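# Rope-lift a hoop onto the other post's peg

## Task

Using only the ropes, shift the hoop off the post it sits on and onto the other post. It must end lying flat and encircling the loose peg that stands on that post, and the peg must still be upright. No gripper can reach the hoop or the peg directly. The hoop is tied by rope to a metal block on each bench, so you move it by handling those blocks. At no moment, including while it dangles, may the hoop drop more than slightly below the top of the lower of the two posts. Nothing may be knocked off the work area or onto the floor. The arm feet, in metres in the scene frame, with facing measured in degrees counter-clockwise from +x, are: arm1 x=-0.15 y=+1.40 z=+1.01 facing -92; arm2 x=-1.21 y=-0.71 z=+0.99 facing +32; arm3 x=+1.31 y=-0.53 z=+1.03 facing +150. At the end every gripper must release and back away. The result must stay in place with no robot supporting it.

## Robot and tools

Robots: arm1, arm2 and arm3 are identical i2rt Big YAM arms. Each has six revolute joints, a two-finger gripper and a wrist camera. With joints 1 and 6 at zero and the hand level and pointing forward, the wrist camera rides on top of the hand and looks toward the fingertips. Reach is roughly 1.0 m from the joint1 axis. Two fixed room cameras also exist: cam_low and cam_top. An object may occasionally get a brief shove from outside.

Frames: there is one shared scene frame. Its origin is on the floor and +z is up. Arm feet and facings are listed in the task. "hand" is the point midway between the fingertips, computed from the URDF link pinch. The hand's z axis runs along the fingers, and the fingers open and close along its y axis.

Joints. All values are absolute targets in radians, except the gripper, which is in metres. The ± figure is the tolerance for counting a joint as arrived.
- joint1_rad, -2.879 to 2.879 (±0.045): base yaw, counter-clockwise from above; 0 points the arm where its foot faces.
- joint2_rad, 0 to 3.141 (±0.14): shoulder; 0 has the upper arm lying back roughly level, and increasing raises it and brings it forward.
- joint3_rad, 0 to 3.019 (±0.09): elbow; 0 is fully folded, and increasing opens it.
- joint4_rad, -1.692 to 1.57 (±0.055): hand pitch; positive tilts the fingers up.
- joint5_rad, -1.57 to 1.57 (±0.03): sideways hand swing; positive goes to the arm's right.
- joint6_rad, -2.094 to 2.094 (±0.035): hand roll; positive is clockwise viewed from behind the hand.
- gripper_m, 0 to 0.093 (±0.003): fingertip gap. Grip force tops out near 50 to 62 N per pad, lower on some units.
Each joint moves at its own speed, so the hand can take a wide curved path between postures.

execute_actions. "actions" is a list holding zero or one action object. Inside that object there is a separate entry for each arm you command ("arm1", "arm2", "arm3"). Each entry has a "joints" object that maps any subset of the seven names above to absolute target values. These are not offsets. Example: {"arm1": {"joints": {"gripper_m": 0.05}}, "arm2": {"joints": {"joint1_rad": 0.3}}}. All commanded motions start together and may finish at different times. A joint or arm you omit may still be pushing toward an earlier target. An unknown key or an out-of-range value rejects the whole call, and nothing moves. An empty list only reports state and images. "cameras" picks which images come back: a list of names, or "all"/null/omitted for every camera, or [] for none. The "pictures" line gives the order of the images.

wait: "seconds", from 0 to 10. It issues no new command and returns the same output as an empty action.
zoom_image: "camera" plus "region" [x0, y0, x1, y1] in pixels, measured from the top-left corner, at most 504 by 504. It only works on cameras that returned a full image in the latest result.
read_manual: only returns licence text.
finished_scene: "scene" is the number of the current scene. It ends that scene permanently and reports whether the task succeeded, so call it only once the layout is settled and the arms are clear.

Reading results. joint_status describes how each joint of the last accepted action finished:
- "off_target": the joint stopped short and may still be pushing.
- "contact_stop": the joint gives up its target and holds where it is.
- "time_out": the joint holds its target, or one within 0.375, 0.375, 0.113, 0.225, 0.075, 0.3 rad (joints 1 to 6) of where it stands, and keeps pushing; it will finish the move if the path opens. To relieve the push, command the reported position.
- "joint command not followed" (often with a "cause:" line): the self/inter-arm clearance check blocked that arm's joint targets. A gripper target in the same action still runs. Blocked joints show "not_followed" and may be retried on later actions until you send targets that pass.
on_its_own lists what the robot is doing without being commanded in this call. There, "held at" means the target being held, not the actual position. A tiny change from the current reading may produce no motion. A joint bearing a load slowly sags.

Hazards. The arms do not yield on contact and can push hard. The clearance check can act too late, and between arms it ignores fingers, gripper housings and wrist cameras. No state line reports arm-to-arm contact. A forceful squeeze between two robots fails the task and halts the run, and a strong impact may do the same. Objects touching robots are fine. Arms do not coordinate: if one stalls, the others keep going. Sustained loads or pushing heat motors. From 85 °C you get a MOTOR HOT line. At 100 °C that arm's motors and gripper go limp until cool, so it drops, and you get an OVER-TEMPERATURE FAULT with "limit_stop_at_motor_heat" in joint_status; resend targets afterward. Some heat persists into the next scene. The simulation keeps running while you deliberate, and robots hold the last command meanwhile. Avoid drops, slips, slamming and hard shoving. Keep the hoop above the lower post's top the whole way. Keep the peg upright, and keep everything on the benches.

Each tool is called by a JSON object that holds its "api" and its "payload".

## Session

{"api": "execute_actions", "payload": {"actions": [], "cameras": ["cam_low","cam_top"]}}

Scene clock: 0.00 s.
arm1.joint_positions: joint1_rad=+0.065 joint2_rad=+0.588 joint3_rad=+1.661 joint4_rad=-1.128 joint5_rad=+0.206 joint6_rad=+0.672 gripper_m=+0.095
arm1.joint_status: not commanded
arm1.hand: x=-0.1756 y=+1.2398 z=+1.7261 quat_wxyz=(-0.592, -0.674, -0.259, +0.357) (m; scene frame)
arm2.joint_positions: joint1_rad=-0.011 joint2_rad=+0.404 joint3_rad=+1.664 joint4_rad=-1.154 joint5_rad=+0.239 joint6_rad=+0.436 gripper_m=+0.094
arm2.joint_status: not commanded
arm2.hand: x=-1.1305 y=-0.7205 z=+1.7191 quat_wxyz=(-0.687, -0.055, -0.670, -0.276) (m; scene frame)
arm3.joint_positions: joint1_rad=-0.121 joint2_rad=+0.541 joint3_rad=+1.473 joint4_rad=-1.591 joint5_rad=-0.012 joint6_rad=-0.637 gripper_m=+0.094
arm3.joint_status: not commanded
arm3.hand: x=+1.1968 y=-0.4397 z=+1.5691 quat_wxyz=(-0.259, +0.895, -0.004, -0.364) (m; scene frame)
pictures: cam_low, cam_top
Images, in order (width x height): cam_low 672x504, cam_top 672x504.

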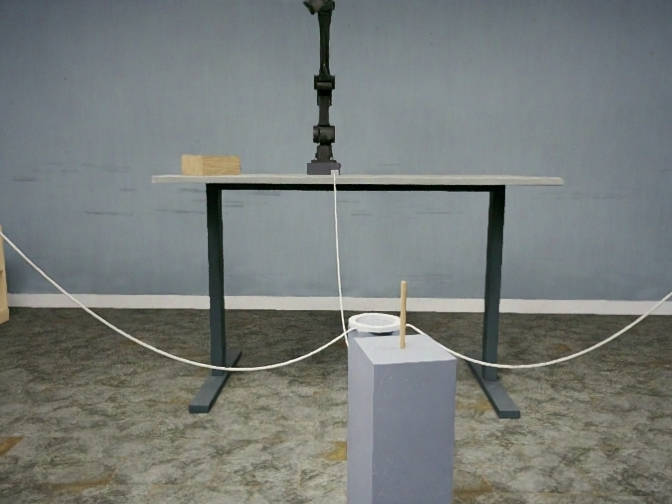

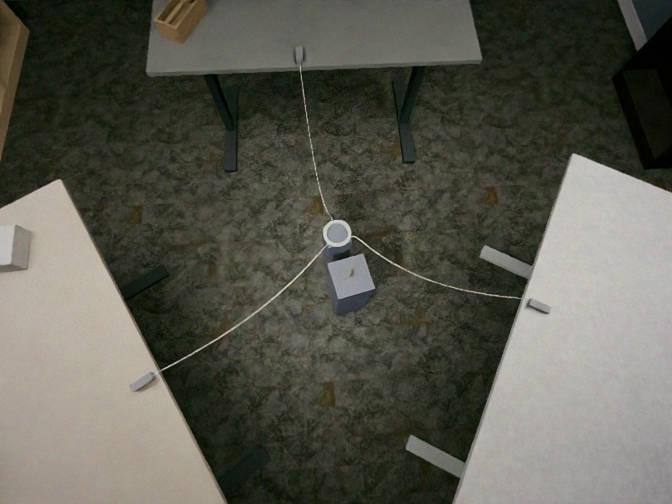

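{"api": "execute_actions", "payload": {"actions": [{"arm1":{"joints":{"joint1_rad":0.105,"joint2_rad":2.06,"joint3_rad":1.655,"joint4_rad":-1.165,"joint5_rad":0,"joint6_rad":0.09}},"arm2":{"joints":{"joint1_rad":-0.225,"joint2_rad":1.99,"joint3_rad":1.575,"joint4_rad":-1.05,"joint5_rad":0,"joint6_rad":-0.225}},"arm3":{"joints":{"joint1_rad":0.24,"joint2_rad":2.07,"joint3_rad":1.62,"joint4_rad":-1.0,"joint5_rad":0,"joint6_rad":0.24}}}], "cameras": ["arm1_cam_wrist","arm2_cam_wrist","arm3_cam_wrist"]}}

Scene clock: 2.73 s.
arm1.joint_positions: joint1_rad=+0.096 joint2_rad=+2.058 joint3_rad=+1.637 joint4_rad=-1.155 joint5_rad=+0.004 joint6_rad=+0.105 gripper_m=+0.095
arm1.joint_status: all done
arm1.hand: x=-0.1101 y=+0.7969 z=+1.0432 quat_wxyz=(+0.000, -0.722, -0.692, +0.004) (m; scene frame)
arm2.joint_positions: joint1_rad=-0.219 joint2_rad=+2.009 joint3_rad=+1.553 joint4_rad=-1.053 joint5_rad=+0.004 joint6_rad=-0.218 gripper_m=+0.094
arm2.joint_status: all done
arm2.hand: x=-0.6367 y=-0.5185 z=+1.0154 quat_wxyz=(-0.027, +0.272, -0.962, -0.001) (m; scene frame)
arm3.joint_positions: joint1_rad=+0.235 joint2_rad=+2.071 joint3_rad=+1.611 joint4_rad=-1.014 joint5_rad=+0.000 joint6_rad=+0.227 gripper_m=+0.094
arm3.joint_status: all done
arm3.hand: x=+0.7099 y=-0.3506 z=+1.0530 quat_wxyz=(+0.001, +0.965, -0.256, -0.056) (m; scene frame)
pictures: arm1_cam_wrist, arm2_cam_wrist, arm3_cam_wrist
Images, in order (width x height): arm1_cam_wrist 616x616, arm2_cam_wrist 616x616, arm3_cam_wrist 616x616.

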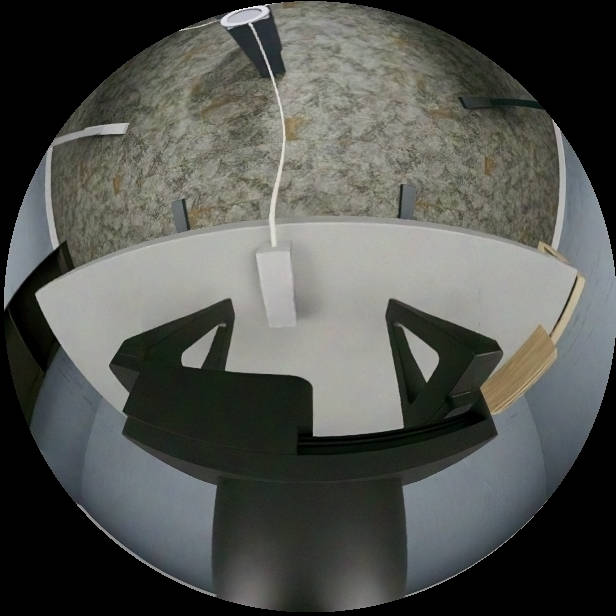

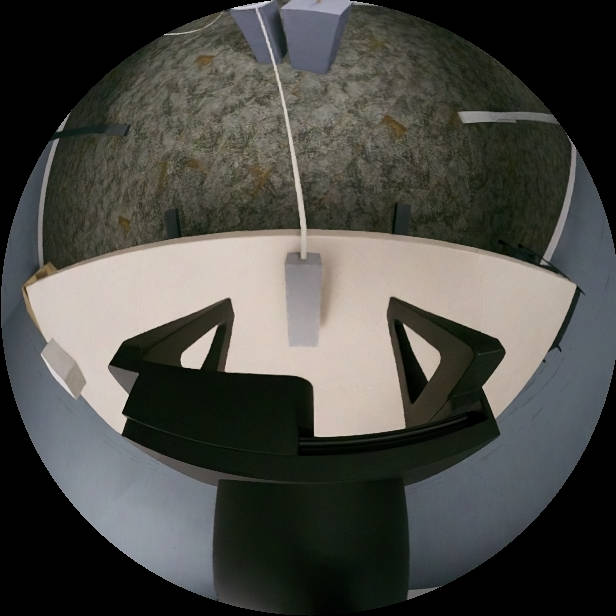

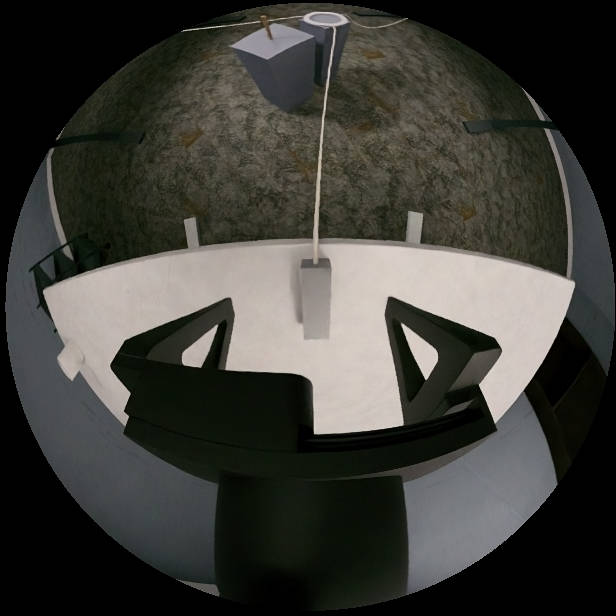

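{"api": "execute_actions", "payload": {"actions": [{"arm1":{"joints":{"joint1_rad":0.142,"joint2_rad":2.165,"joint6_rad":0.14}},"arm2":{"joints":{"joint1_rad":-0.205,"joint2_rad":2.085,"joint4_rad":-1.08}},"arm3":{"joints":{"joint1_rad":0.22,"joint2_rad":2.185,"joint4_rad":-1.06}}}], "cameras": ["arm1_cam_wrist","arm2_cam_wrist","arm3_cam_wrist"]}}

Scene clock: 5.90 s.
arm1.joint_positions: joint1_rad=+0.144 joint2_rad=+2.167 joint3_rad=+1.637 joint4_rad=-1.155 joint5_rad=+0.003 joint6_rad=+0.126 gripper_m=+0.095
arm1.joint_status: all done
arm1.hand: x=-0.0829 y=+0.8129 z=+0.9796 quat_wxyz=(+0.043, -0.712, -0.701, -0.030) (m; scene frame)
arm2.joint_positions: joint1_rad=-0.214 joint2_rad=+2.104 joint3_rad=+1.553 joint4_rad=-1.073 joint5_rad=+0.003 joint6_rad=-0.218 gripper_m=+0.094
arm2.joint_status: all done
arm2.hand: x=-0.6540 y=-0.5214 z=+0.9611 quat_wxyz=(+0.030, +0.274, -0.961, +0.002) (m; scene frame)
arm3.joint_positions: joint1_rad=+0.230 joint2_rad=+2.195 joint3_rad=+1.611 joint4_rad=-1.046 joint5_rad=+0.000 joint6_rad=+0.227 gripper_m=+0.094
arm3.joint_status: all done
arm3.hand: x=+0.7351 y=-0.3555 z=+0.9785 quat_wxyz=(+0.004, +0.966, -0.259, +0.022) (m; scene frame)
pictures: arm1_cam_wrist, arm2_cam_wrist, arm3_cam_wrist
Images, in order (width x height): arm1_cam_wrist 616x616, arm2_cam_wrist 616x616, arm3_cam_wrist 616x616.

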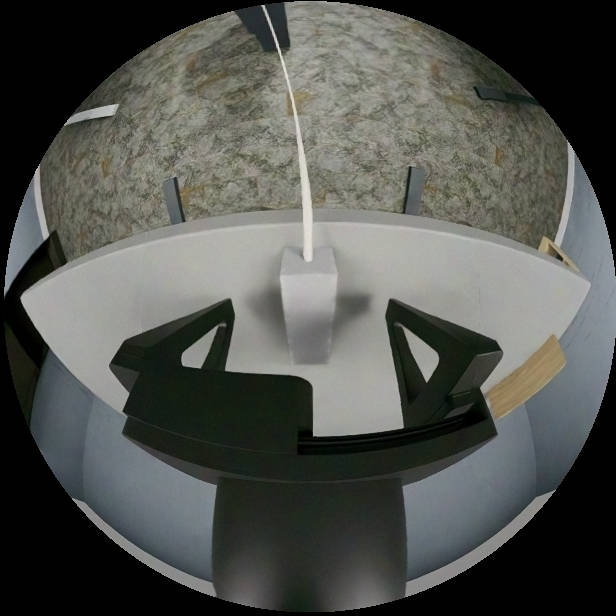

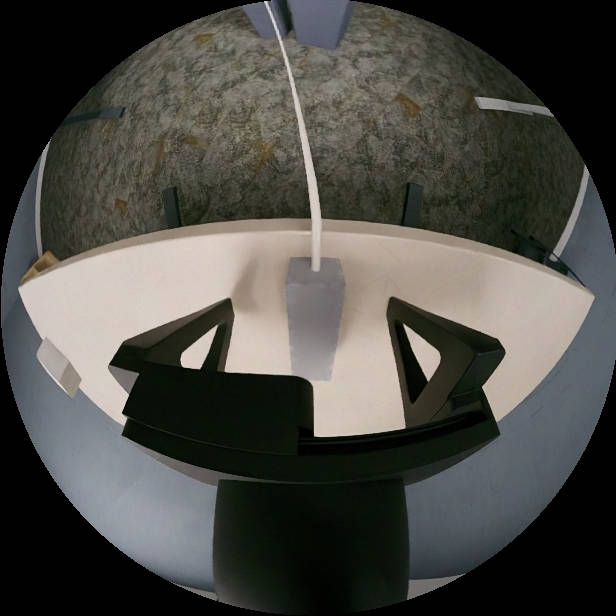

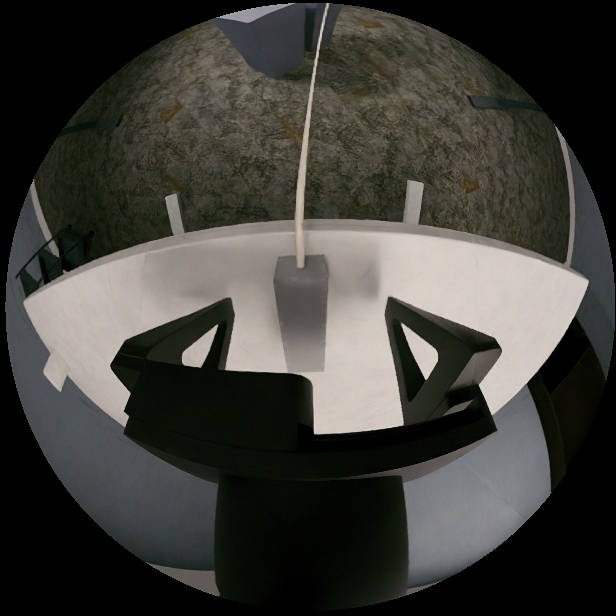

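{"api": "execute_actions", "payload": {"actions": [{"arm1":{"joints":{"gripper_m":0}},"arm2":{"joints":{"gripper_m":0}},"arm3":{"joints":{"gripper_m":0}}}], "cameras": []}}

{"api": "execute_actions", "payload": {"actions": [{"arm1":{"joints":{"joint1_rad":0,"joint2_rad":1.665,"joint3_rad":1.475,"joint4_rad":-1.68,"joint6_rad":-0.2}},"arm2":{"joints":{"joint2_rad":2.01,"joint3_rad":2.09,"joint4_rad":-1.69}},"arm3":{"joints":{"joint2_rad":2.13,"joint3_rad":2.095,"joint4_rad":-1.69}}}], "cameras": ["cam_low","cam_top"]}}

Scene clock: 7.67 s.
arm1.joint_positions: joint1_rad=+0.144 joint2_rad=+2.167 joint3_rad=+1.637 joint4_rad=-1.155 joint5_rad=+0.002 joint6_rad=+0.126 gripper_m=+0.025
arm1.joint_status: gripper_m off_target (ended at +0.025, target +0.000)
arm1.hand: x=-0.0827 y=+0.8129 z=+0.9796 quat_wxyz=(+0.042, -0.712, -0.700, -0.030) (m; scene frame)
arm2.joint_positions: joint1_rad=-0.214 joint2_rad=+2.104 joint3_rad=+1.553 joint4_rad=-1.073 joint5_rad=+0.002 joint6_rad=-0.219 gripper_m=+0.024
arm2.joint_status: gripper_m off_target (ended at +0.024, target +0.000)
arm2.hand: x=-0.6542 y=-0.5211 z=+0.9611 quat_wxyz=(+0.030, +0.275, -0.961, +0.001) (m; scene frame)
arm3.joint_positions: joint1_rad=+0.229 joint2_rad=+2.195 joint3_rad=+1.611 joint4_rad=-1.046 joint5_rad=+0.000 joint6_rad=+0.228 gripper_m=+0.025
arm3.joint_status: gripper_m off_target (ended at +0.025, target +0.000)
arm3.hand: x=+0.7351 y=-0.3553 z=+0.9785 quat_wxyz=(+0.004, +0.966, -0.259, +0.022) (m; scene frame)
pictures: none
No camera images: the call's "cameras" was empty. Leave "cameras" out to get every camera's image.

Scene clock: 9.10 s.
arm1.joint_positions: joint1_rad=-0.003 joint2_rad=+1.659 joint3_rad=+1.454 joint4_rad=-1.668 joint5_rad=+0.002 joint6_rad=-0.185 gripper_m=+0.025
arm1.joint_status: all done
joint sent to its limit — the command would take arm1.joint4_rad past its lower limit, so that joint was sent only as far as its limit.
arm1.hand: x=-0.1626 y=+0.9807 z=+1.1991 quat_wxyz=(+0.092, -0.646, -0.750, -0.112) (m; scene frame)
arm2.joint_positions: joint1_rad=-0.213 joint2_rad=+2.019 joint3_rad=+2.047 joint4_rad=-1.681 joint5_rad=+0.001 joint6_rad=-0.219 gripper_m=+0.024
arm2.joint_status: all done
arm2.hand: x=-0.6303 y=-0.5128 z=+1.1923 quat_wxyz=(+0.045, +0.275, -0.960, +0.002) (m; scene frame)
arm3.joint_positions: joint1_rad=+0.229 joint2_rad=+2.124 joint3_rad=+2.055 joint4_rad=-1.672 joint5_rad=+0.000 joint6_rad=+0.228 gripper_m=+0.025
arm3.joint_status: all done
arm3.hand: x=+0.7234 y=-0.3505 z=+1.1856 quat_wxyz=(+0.006, +0.963, -0.258, +0.076) (m; scene frame)
pictures: cam_low, cam_top
Images, in order (width x height): cam_low 672x504, cam_top 672x504.

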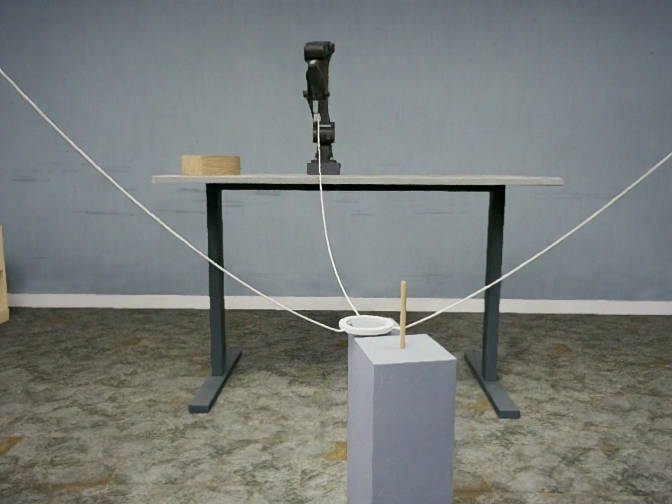

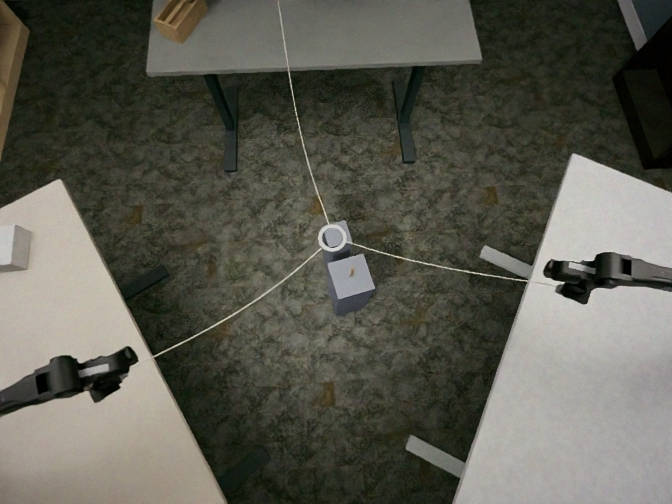

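{"api": "execute_actions", "payload": {"actions": [{"arm1":{"joints":{"joint2_rad":1.54}}}], "cameras": ["cam_low"]}}

{"api": "execute_actions", "payload": {"actions": [{"arm1":{"joints":{"joint2_rad":1.31,"joint3_rad":1.89}},"arm2":{"joints":{"joint2_rad":1.81,"joint3_rad":2.40}},"arm3":{"joints":{"joint2_rad":1.84,"joint3_rad":2.34}}}], "cameras": ["cam_low","cam_top"]}}

Scene clock: 10.87 s.
arm1.joint_positions: joint1_rad=-0.003 joint2_rad=+1.538 joint3_rad=+1.454 joint4_rad=-1.668 joint5_rad=+0.002 joint6_rad=-0.186 gripper_m=+0.025
arm1.joint_status: all done
arm1.hand: x=-0.1621 y=+0.9912 z=+1.2468 quat_wxyz=(+0.055, -0.650, -0.755, -0.066) (m; scene frame)
arm2.joint_positions: joint1_rad=-0.213 joint2_rad=+2.019 joint3_rad=+2.047 joint4_rad=-1.681 joint5_rad=+0.001 joint6_rad=-0.219 gripper_m=+0.024
arm2.joint_status: not commanded
arm2.hand: x=-0.6303 y=-0.5128 z=+1.1923 quat_wxyz=(+0.045, +0.275, -0.960, +0.002) (m; scene frame)
arm3.joint_positions: joint1_rad=+0.229 joint2_rad=+2.124 joint3_rad=+2.055 joint4_rad=-1.672 joint5_rad=+0.000 joint6_rad=+0.228 gripper_m=+0.025
arm3.joint_status: not commanded
arm3.hand: x=+0.7234 y=-0.3505 z=+1.1856 quat_wxyz=(+0.006, +0.963, -0.258, +0.076) (m; scene frame)
pictures: cam_low
Images, in order (width x height): cam_low 672x504.

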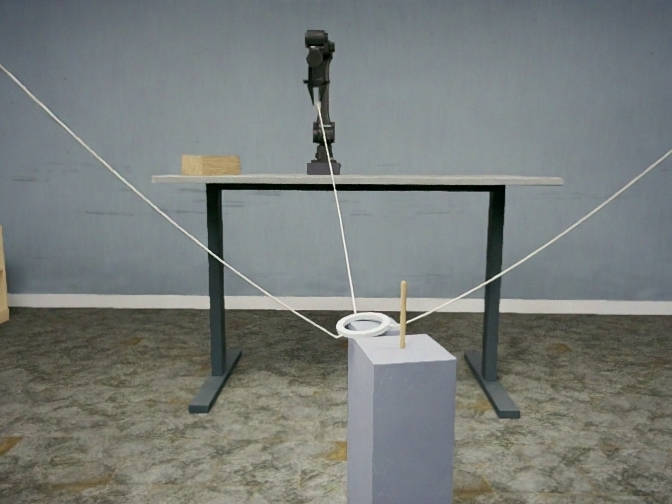

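Scene clock: 12.53 s.
arm1.joint_positions: joint1_rad=-0.003 joint2_rad=+1.326 joint3_rad=+1.874 joint4_rad=-1.671 joint5_rad=+0.002 joint6_rad=-0.186 gripper_m=+0.025
arm1.joint_status: all done
arm1.hand: x=-0.1621 y=+0.9794 z=+1.5014 quat_wxyz=(-0.140, -0.635, -0.738, +0.178) (m; scene frame)
arm2.joint_positions: joint1_rad=-0.212 joint2_rad=+1.849 joint3_rad=+2.380 joint4_rad=-1.686 joint5_rad=+0.001 joint6_rad=-0.219 gripper_m=+0.024
arm2.joint_status: all done
arm2.hand: x=-0.6182 y=-0.5088 z=+1.4289 quat_wxyz=(-0.202, +0.269, -0.941, -0.013) (m; scene frame)
arm3.joint_positions: joint1_rad=+0.229 joint2_rad=+1.870 joint3_rad=+2.331 joint4_rad=-1.675 joint5_rad=+0.000 joint6_rad=+0.228 gripper_m=+0.025
arm3.joint_status: all done
arm3.hand: x=+0.7202 y=-0.3474 z=+1.4487 quat_wxyz=(-0.004, +0.949, -0.256, -0.185) (m; scene frame)
pictures: cam_low, cam_top
Images, in order (width x height): cam_low 672x504, cam_top 672x504.

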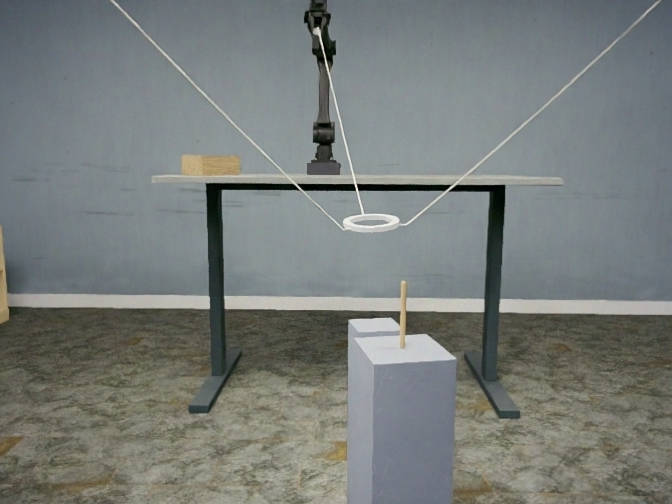

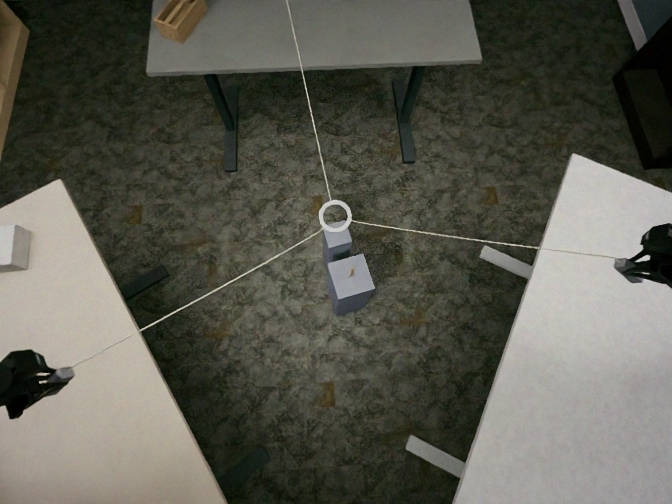

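{"api": "execute_actions", "payload": {"actions": [{"arm1":{"joints":{"joint1_rad":0.06,"joint2_rad":1.525,"joint3_rad":2.14,"joint6_rad":-0.12}},"arm2":{"joints":{"joint2_rad":1.79,"joint3_rad":2.30}},"arm3":{"joints":{"joint2_rad":1.69,"joint3_rad":2.09,"joint6_rad":0.13}}}], "cameras": []}}

{"api": "execute_actions", "payload": {"actions": [{"arm1":{"joints":{"joint1_rad":0.122,"joint2_rad":1.76,"joint3_rad":2.37}},"arm2":{"joints":{"joint2_rad":1.745,"joint3_rad":2.205}},"arm3":{"joints":{"joint2_rad":1.525,"joint3_rad":1.84}}}]}}

Scene clock: 15.37 s.
arm1.joint_positions: joint1_rad=+0.060 joint2_rad=+1.553 joint3_rad=+2.078 joint4_rad=-1.677 joint5_rad=+0.002 joint6_rad=-0.135 gripper_m=+0.025
arm1.joint_status: all done
arm1.hand: x=-0.1332 y=+0.8939 z=+1.4877 quat_wxyz=(-0.141, -0.633, -0.744, +0.160) (m; scene frame)
arm2.joint_positions: joint1_rad=-0.212 joint2_rad=+1.822 joint3_rad=+2.284 joint4_rad=-1.687 joint5_rad=+0.001 joint6_rad=-0.219 gripper_m=+0.024
arm2.joint_status: all done
arm2.hand: x=-0.6302 y=-0.5130 z=+1.4034 quat_wxyz=(-0.168, +0.271, -0.948, -0.011) (m; scene frame)
arm3.joint_positions: joint1_rad=+0.229 joint2_rad=+1.696 joint3_rad=+2.089 joint4_rad=-1.677 joint5_rad=+0.000 joint6_rad=+0.143 gripper_m=+0.025
arm3.joint_status: all done
arm3.hand: x=+0.7846 y=-0.3672 z=+1.4439 quat_wxyz=(-0.009, +0.965, -0.216, -0.150) (m; scene frame)
pictures: none
No camera images: the call's "cameras" was empty. Leave "cameras" out to get every camera's image.

Scene clock: 16.50 s.
arm1.joint_positions: joint1_rad=+0.125 joint2_rad=+1.789 joint3_rad=+2.311 joint4_rad=-1.677 joint5_rad=+0.002 joint6_rad=-0.134 gripper_m=+0.025
arm1.joint_status: all done
arm1.hand: x=-0.0919 y=+0.8089 z=+1.4625 quat_wxyz=(-0.145, -0.609, -0.765, +0.154) (m; scene frame)
arm2.joint_positions: joint1_rad=-0.212 joint2_rad=+1.784 joint3_rad=+2.194 joint4_rad=-1.687 joint5_rad=+0.001 joint6_rad=-0.219 gripper_m=+0.024
arm2.joint_status: all done
arm2.hand: x=-0.6467 y=-0.5187 z=+1.3871 quat_wxyz=(-0.142, +0.272, -0.952, -0.009) (m; scene frame)
arm3.joint_positions: joint1_rad=+0.229 joint2_rad=+1.535 joint3_rad=+1.840 joint4_rad=-1.677 joint5_rad=+0.000 joint6_rad=+0.143 gripper_m=+0.025
arm3.joint_status: all done
arm3.hand: x=+0.8509 y=-0.3877 z=+1.4200 quat_wxyz=(-0.005, +0.970, -0.217, -0.107) (m; scene frame)
pictures: arm1_cam_wrist, arm2_cam_wrist, arm3_cam_wrist, cam_low, cam_top
Images, in order (width x height): arm1_cam_wrist 616x616, arm2_cam_wrist 616x616, arm3_cam_wrist 616x616, cam_low 672x504, cam_top 672x504.

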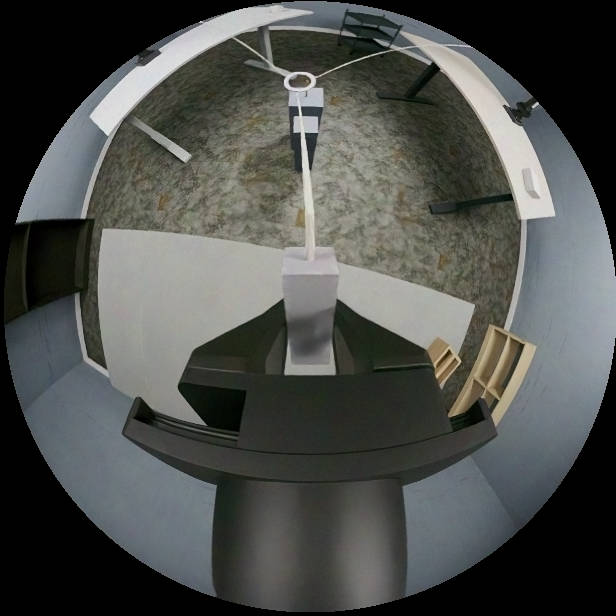

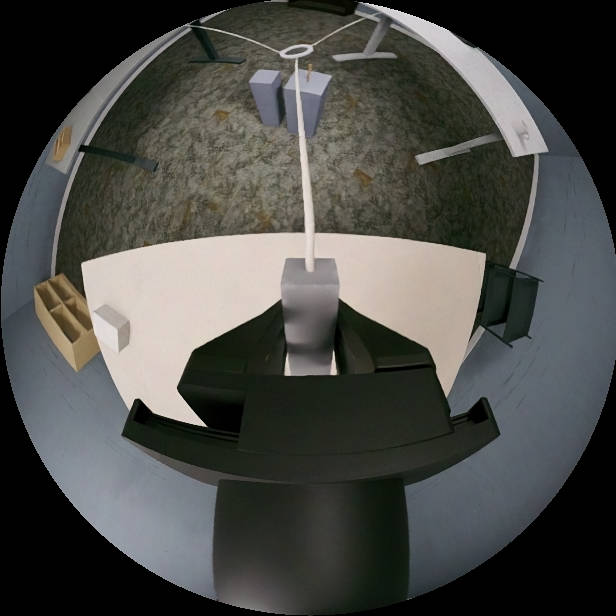

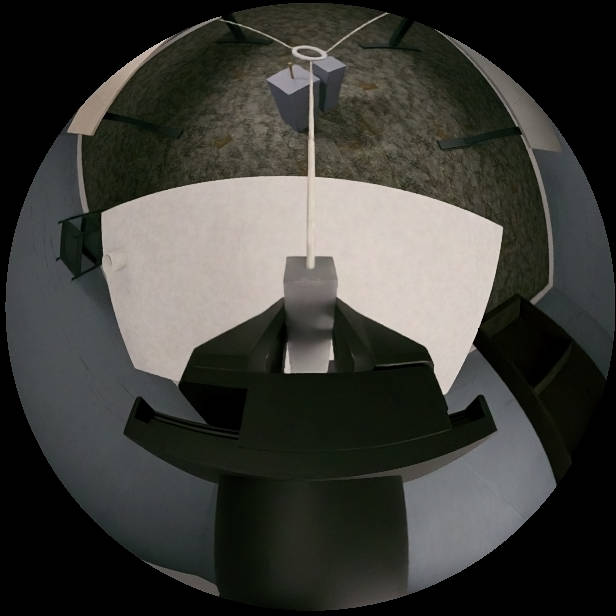

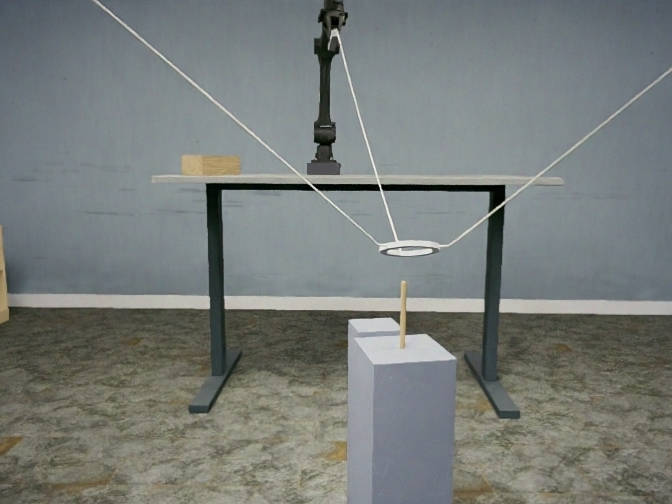

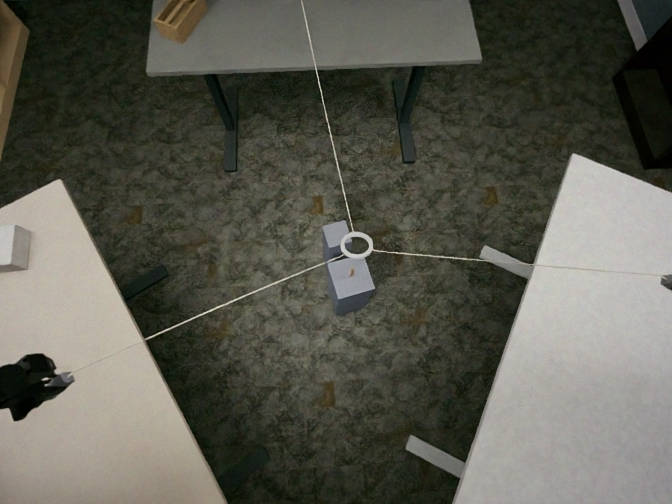

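Probably swinging; look again.

{"api": "execute_actions", "payload": {"actions": []}}

Scene clock: 16.73 s.
arm1.joint_positions: joint1_rad=+0.125 joint2_rad=+1.789 joint3_rad=+2.311 joint4_rad=-1.677 joint5_rad=+0.002 joint6_rad=-0.134 gripper_m=+0.025
arm1.joint_status: all done
arm1.hand: x=-0.0919 y=+0.8089 z=+1.4625 quat_wxyz=(-0.145, -0.609, -0.765, +0.154) (m; scene frame)
arm2.joint_positions: joint1_rad=-0.212 joint2_rad=+1.784 joint3_rad=+2.194 joint4_rad=-1.687 joint5_rad=+0.001 joint6_rad=-0.219 gripper_m=+0.024
arm2.joint_status: all done
arm2.hand: x=-0.6467 y=-0.5187 z=+1.3871 quat_wxyz=(-0.142, +0.272, -0.952, -0.009) (m; scene frame)
arm3.joint_positions: joint1_rad=+0.229 joint2_rad=+1.535 joint3_rad=+1.840 joint4_rad=-1.677 joint5_rad=+0.000 joint6_rad=+0.143 gripper_m=+0.025
arm3.joint_status: all done
arm3.hand: x=+0.8509 y=-0.3877 z=+1.4200 quat_wxyz=(-0.005, +0.970, -0.217, -0.107) (m; scene frame)
pictures: arm1_cam_wrist, arm2_cam_wrist, arm3_cam_wrist, cam_low, cam_top
Images, in order (width x height): arm1_cam_wrist 616x616, arm2_cam_wrist 616x616, arm3_cam_wrist 616x616, cam_low 672x504, cam_top 672x504.

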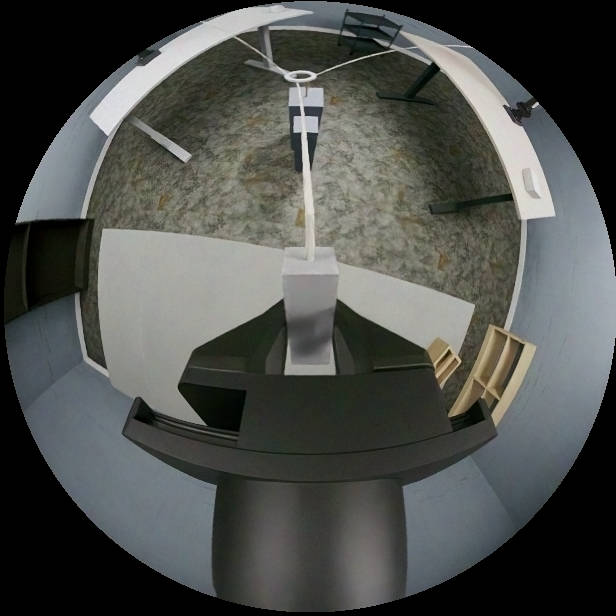

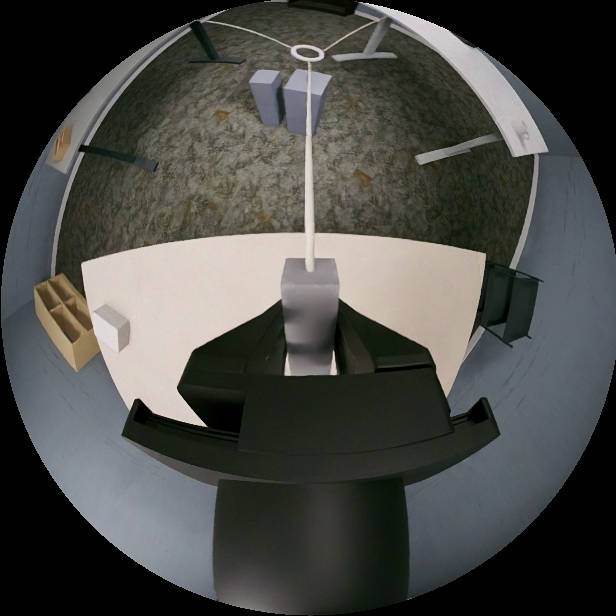

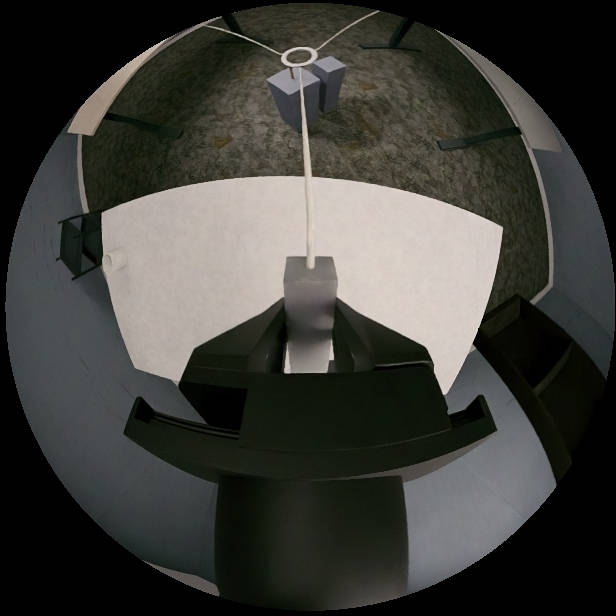

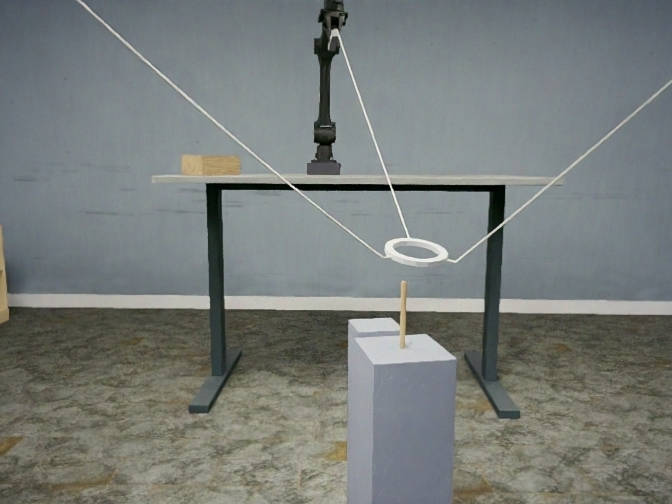

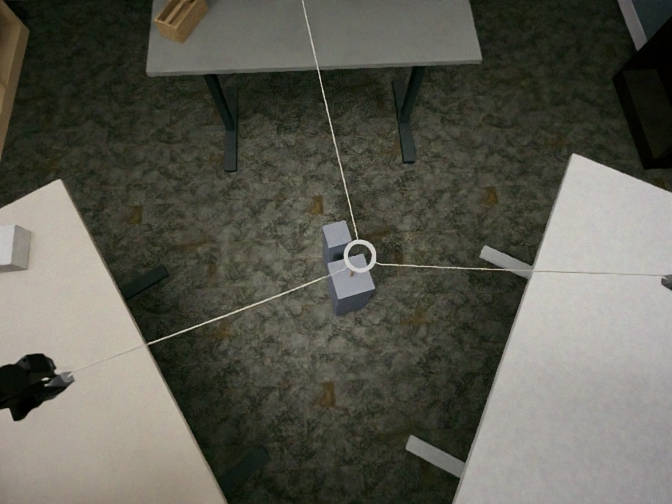

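{"api": "execute_actions", "payload": {"actions": [{"arm1":{"joints":{"joint2_rad":1.815}},"arm2":{"joints":{"joint2_rad":1.695}},"arm3":{"joints":{"joint2_rad":1.55}}}], "cameras": []}}

{"api": "wait", "payload": {"seconds": 2}}

Scene clock: 18.00 s.
arm1.joint_positions: joint1_rad=+0.125 joint2_rad=+1.814 joint3_rad=+2.311 joint4_rad=-1.677 joint5_rad=+0.002 joint6_rad=-0.134 gripper_m=+0.025
arm1.joint_status: all done
arm1.hand: x=-0.0912 y=+0.8007 z=+1.4477 quat_wxyz=(-0.136, -0.611, -0.767, +0.145) (m; scene frame)
arm2.joint_positions: joint1_rad=-0.212 joint2_rad=+1.719 joint3_rad=+2.187 joint4_rad=-1.687 joint5_rad=+0.001 joint6_rad=-0.219 gripper_m=+0.024
arm2.joint_status: all done
arm2.hand: x=-0.6645 y=-0.5251 z=+1.4209 quat_wxyz=(-0.171, +0.271, -0.947, -0.011) (m; scene frame)
arm3.joint_positions: joint1_rad=+0.229 joint2_rad=+1.554 joint3_rad=+1.840 joint4_rad=-1.677 joint5_rad=+0.000 joint6_rad=+0.142 gripper_m=+0.025
arm3.joint_status: all done
arm3.hand: x=+0.8461 y=-0.3863 z=+1.4109 quat_wxyz=(-0.005, +0.971, -0.217, -0.097) (m; scene frame)
pictures: none
No camera images: the call's "cameras" was empty. Leave "cameras" out to get every camera's image.

Scene clock: 20.00 s.
arm1.joint_positions: joint1_rad=+0.125 joint2_rad=+1.814 joint3_rad=+2.311 joint4_rad=-1.677 joint5_rad=+0.002 joint6_rad=-0.134 gripper_m=+0.025
arm1.joint_status: all done
arm1.hand: x=-0.0912 y=+0.8007 z=+1.4477 quat_wxyz=(-0.136, -0.611, -0.767, +0.145) (m; scene frame)
arm2.joint_positions: joint1_rad=-0.212 joint2_rad=+1.719 joint3_rad=+2.187 joint4_rad=-1.687 joint5_rad=+0.001 joint6_rad=-0.219 gripper_m=+0.024
arm2.joint_status: all done
arm2.hand: x=-0.6645 y=-0.5251 z=+1.4209 quat_wxyz=(-0.171, +0.271, -0.947, -0.011) (m; scene frame)
arm3.joint_positions: joint1_rad=+0.229 joint2_rad=+1.554 joint3_rad=+1.840 joint4_rad=-1.677 joint5_rad=+0.000 joint6_rad=+0.142 gripper_m=+0.025
arm3.joint_status: all done
arm3.hand: x=+0.8461 y=-0.3863 z=+1.4109 quat_wxyz=(-0.005, +0.971, -0.217, -0.097) (m; scene frame)
wait: 2.00 s; at rest by 0.27 s
pictures: arm1_cam_wrist, arm2_cam_wrist, arm3_cam_wrist, cam_low, cam_top
Images, in order (width x height): arm1_cam_wrist 616x616, arm2_cam_wrist 616x616, arm3_cam_wrist 616x616, cam_low 672x504, cam_top 672x504.

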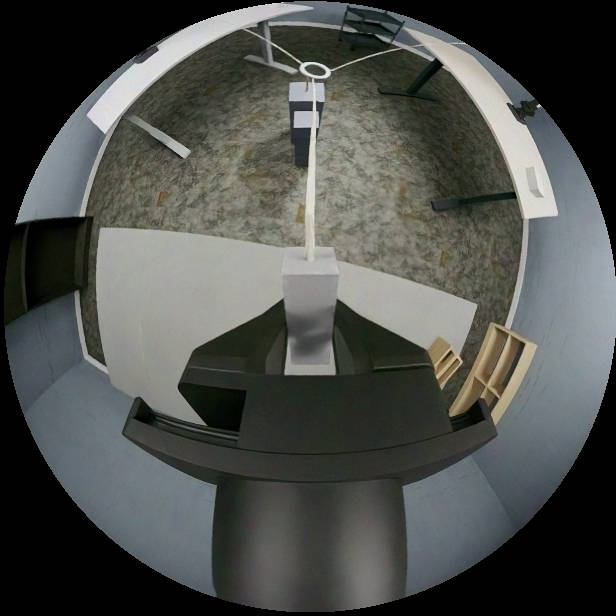

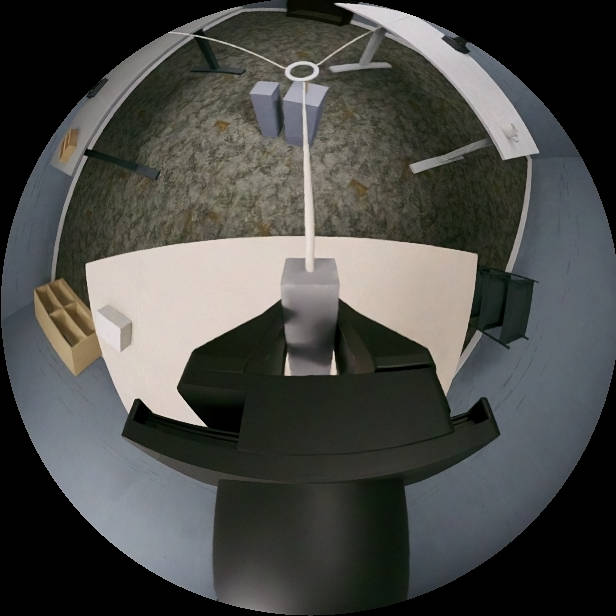

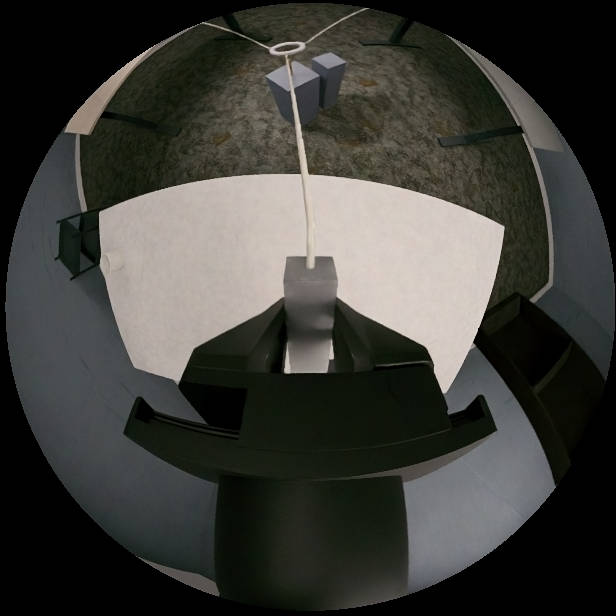

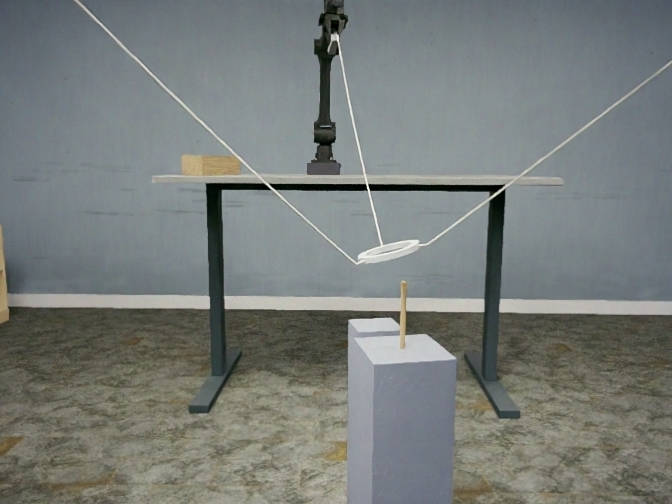

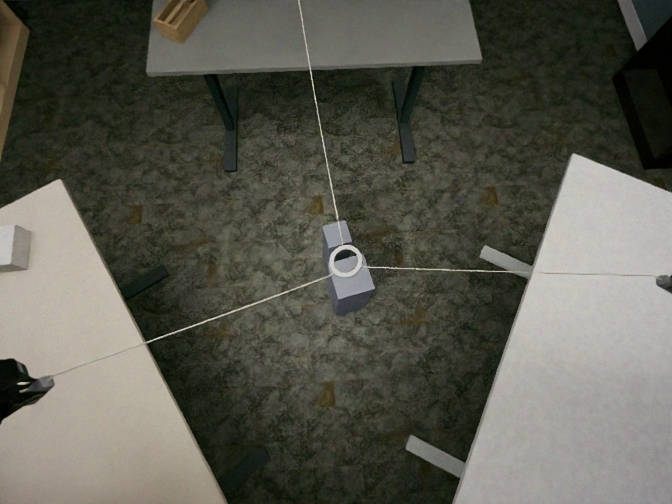

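Still oscillating or pushed.

{"api": "wait", "payload": {"seconds": 4}}

Scene clock: 24.50 s.
arm1.joint_positions: joint1_rad=+0.125 joint2_rad=+1.814 joint3_rad=+2.311 joint4_rad=-1.677 joint5_rad=+0.002 joint6_rad=-0.134 gripper_m=+0.025
arm1.joint_status: all done
arm1.hand: x=-0.0912 y=+0.8007 z=+1.4477 quat_wxyz=(-0.136, -0.611, -0.767, +0.145) (m; scene frame)
arm2.joint_positions: joint1_rad=-0.212 joint2_rad=+1.719 joint3_rad=+2.187 joint4_rad=-1.687 joint5_rad=+0.001 joint6_rad=-0.219 gripper_m=+0.024
arm2.joint_status: all done
arm2.hand: x=-0.6645 y=-0.5251 z=+1.4209 quat_wxyz=(-0.171, +0.271, -0.947, -0.011) (m; scene frame)
arm3.joint_positions: joint1_rad=+0.229 joint2_rad=+1.554 joint3_rad=+1.840 joint4_rad=-1.677 joint5_rad=+0.000 joint6_rad=+0.142 gripper_m=+0.025
arm3.joint_status: all done
arm3.hand: x=+0.8461 y=-0.3863 z=+1.4109 quat_wxyz=(-0.005, +0.971, -0.217, -0.097) (m; scene frame)
wait: 4.00 s; at rest from the start
pictures: arm1_cam_wrist, arm2_cam_wrist, arm3_cam_wrist, cam_low, cam_top
Images, in order (width x height): arm1_cam_wrist 616x616, arm2_cam_wrist 616x616, arm3_cam_wrist 616x616, cam_low 672x504, cam_top 672x504.

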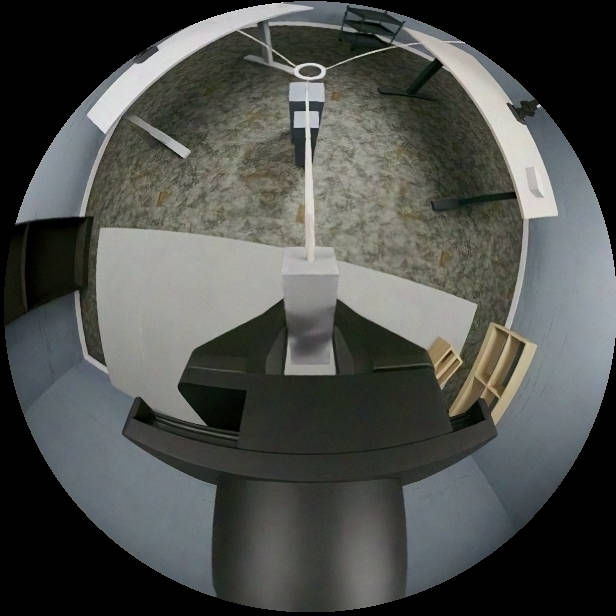

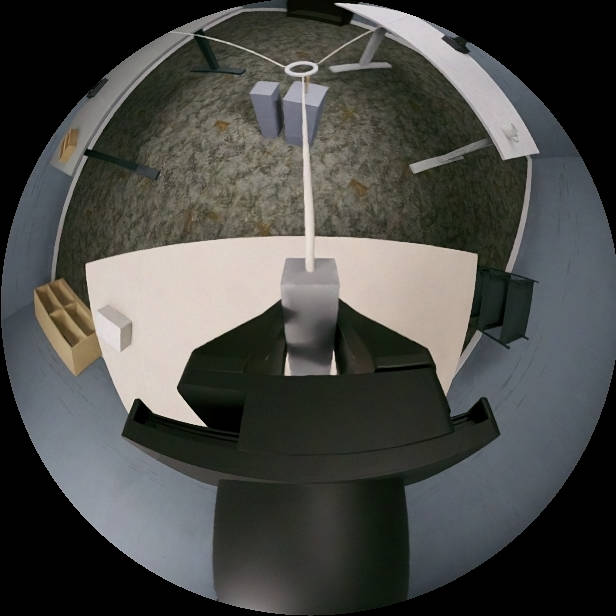

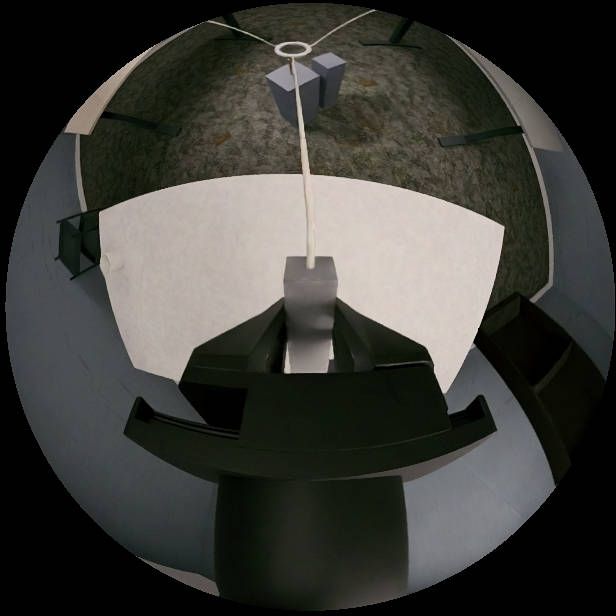

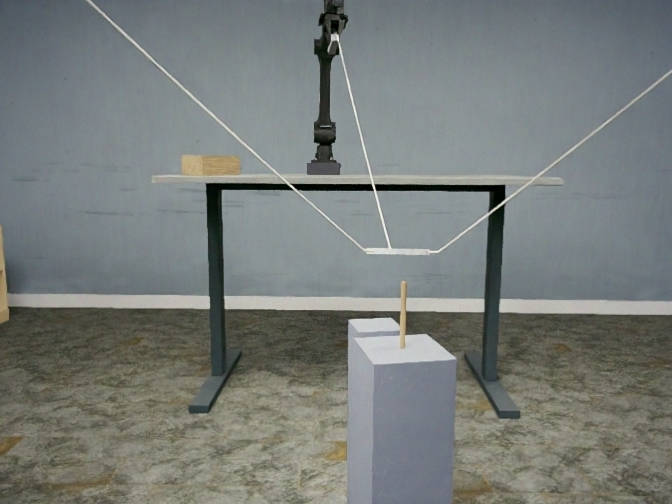

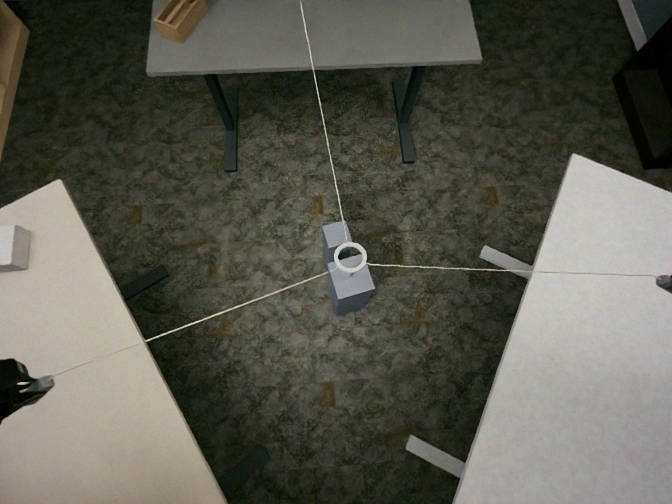

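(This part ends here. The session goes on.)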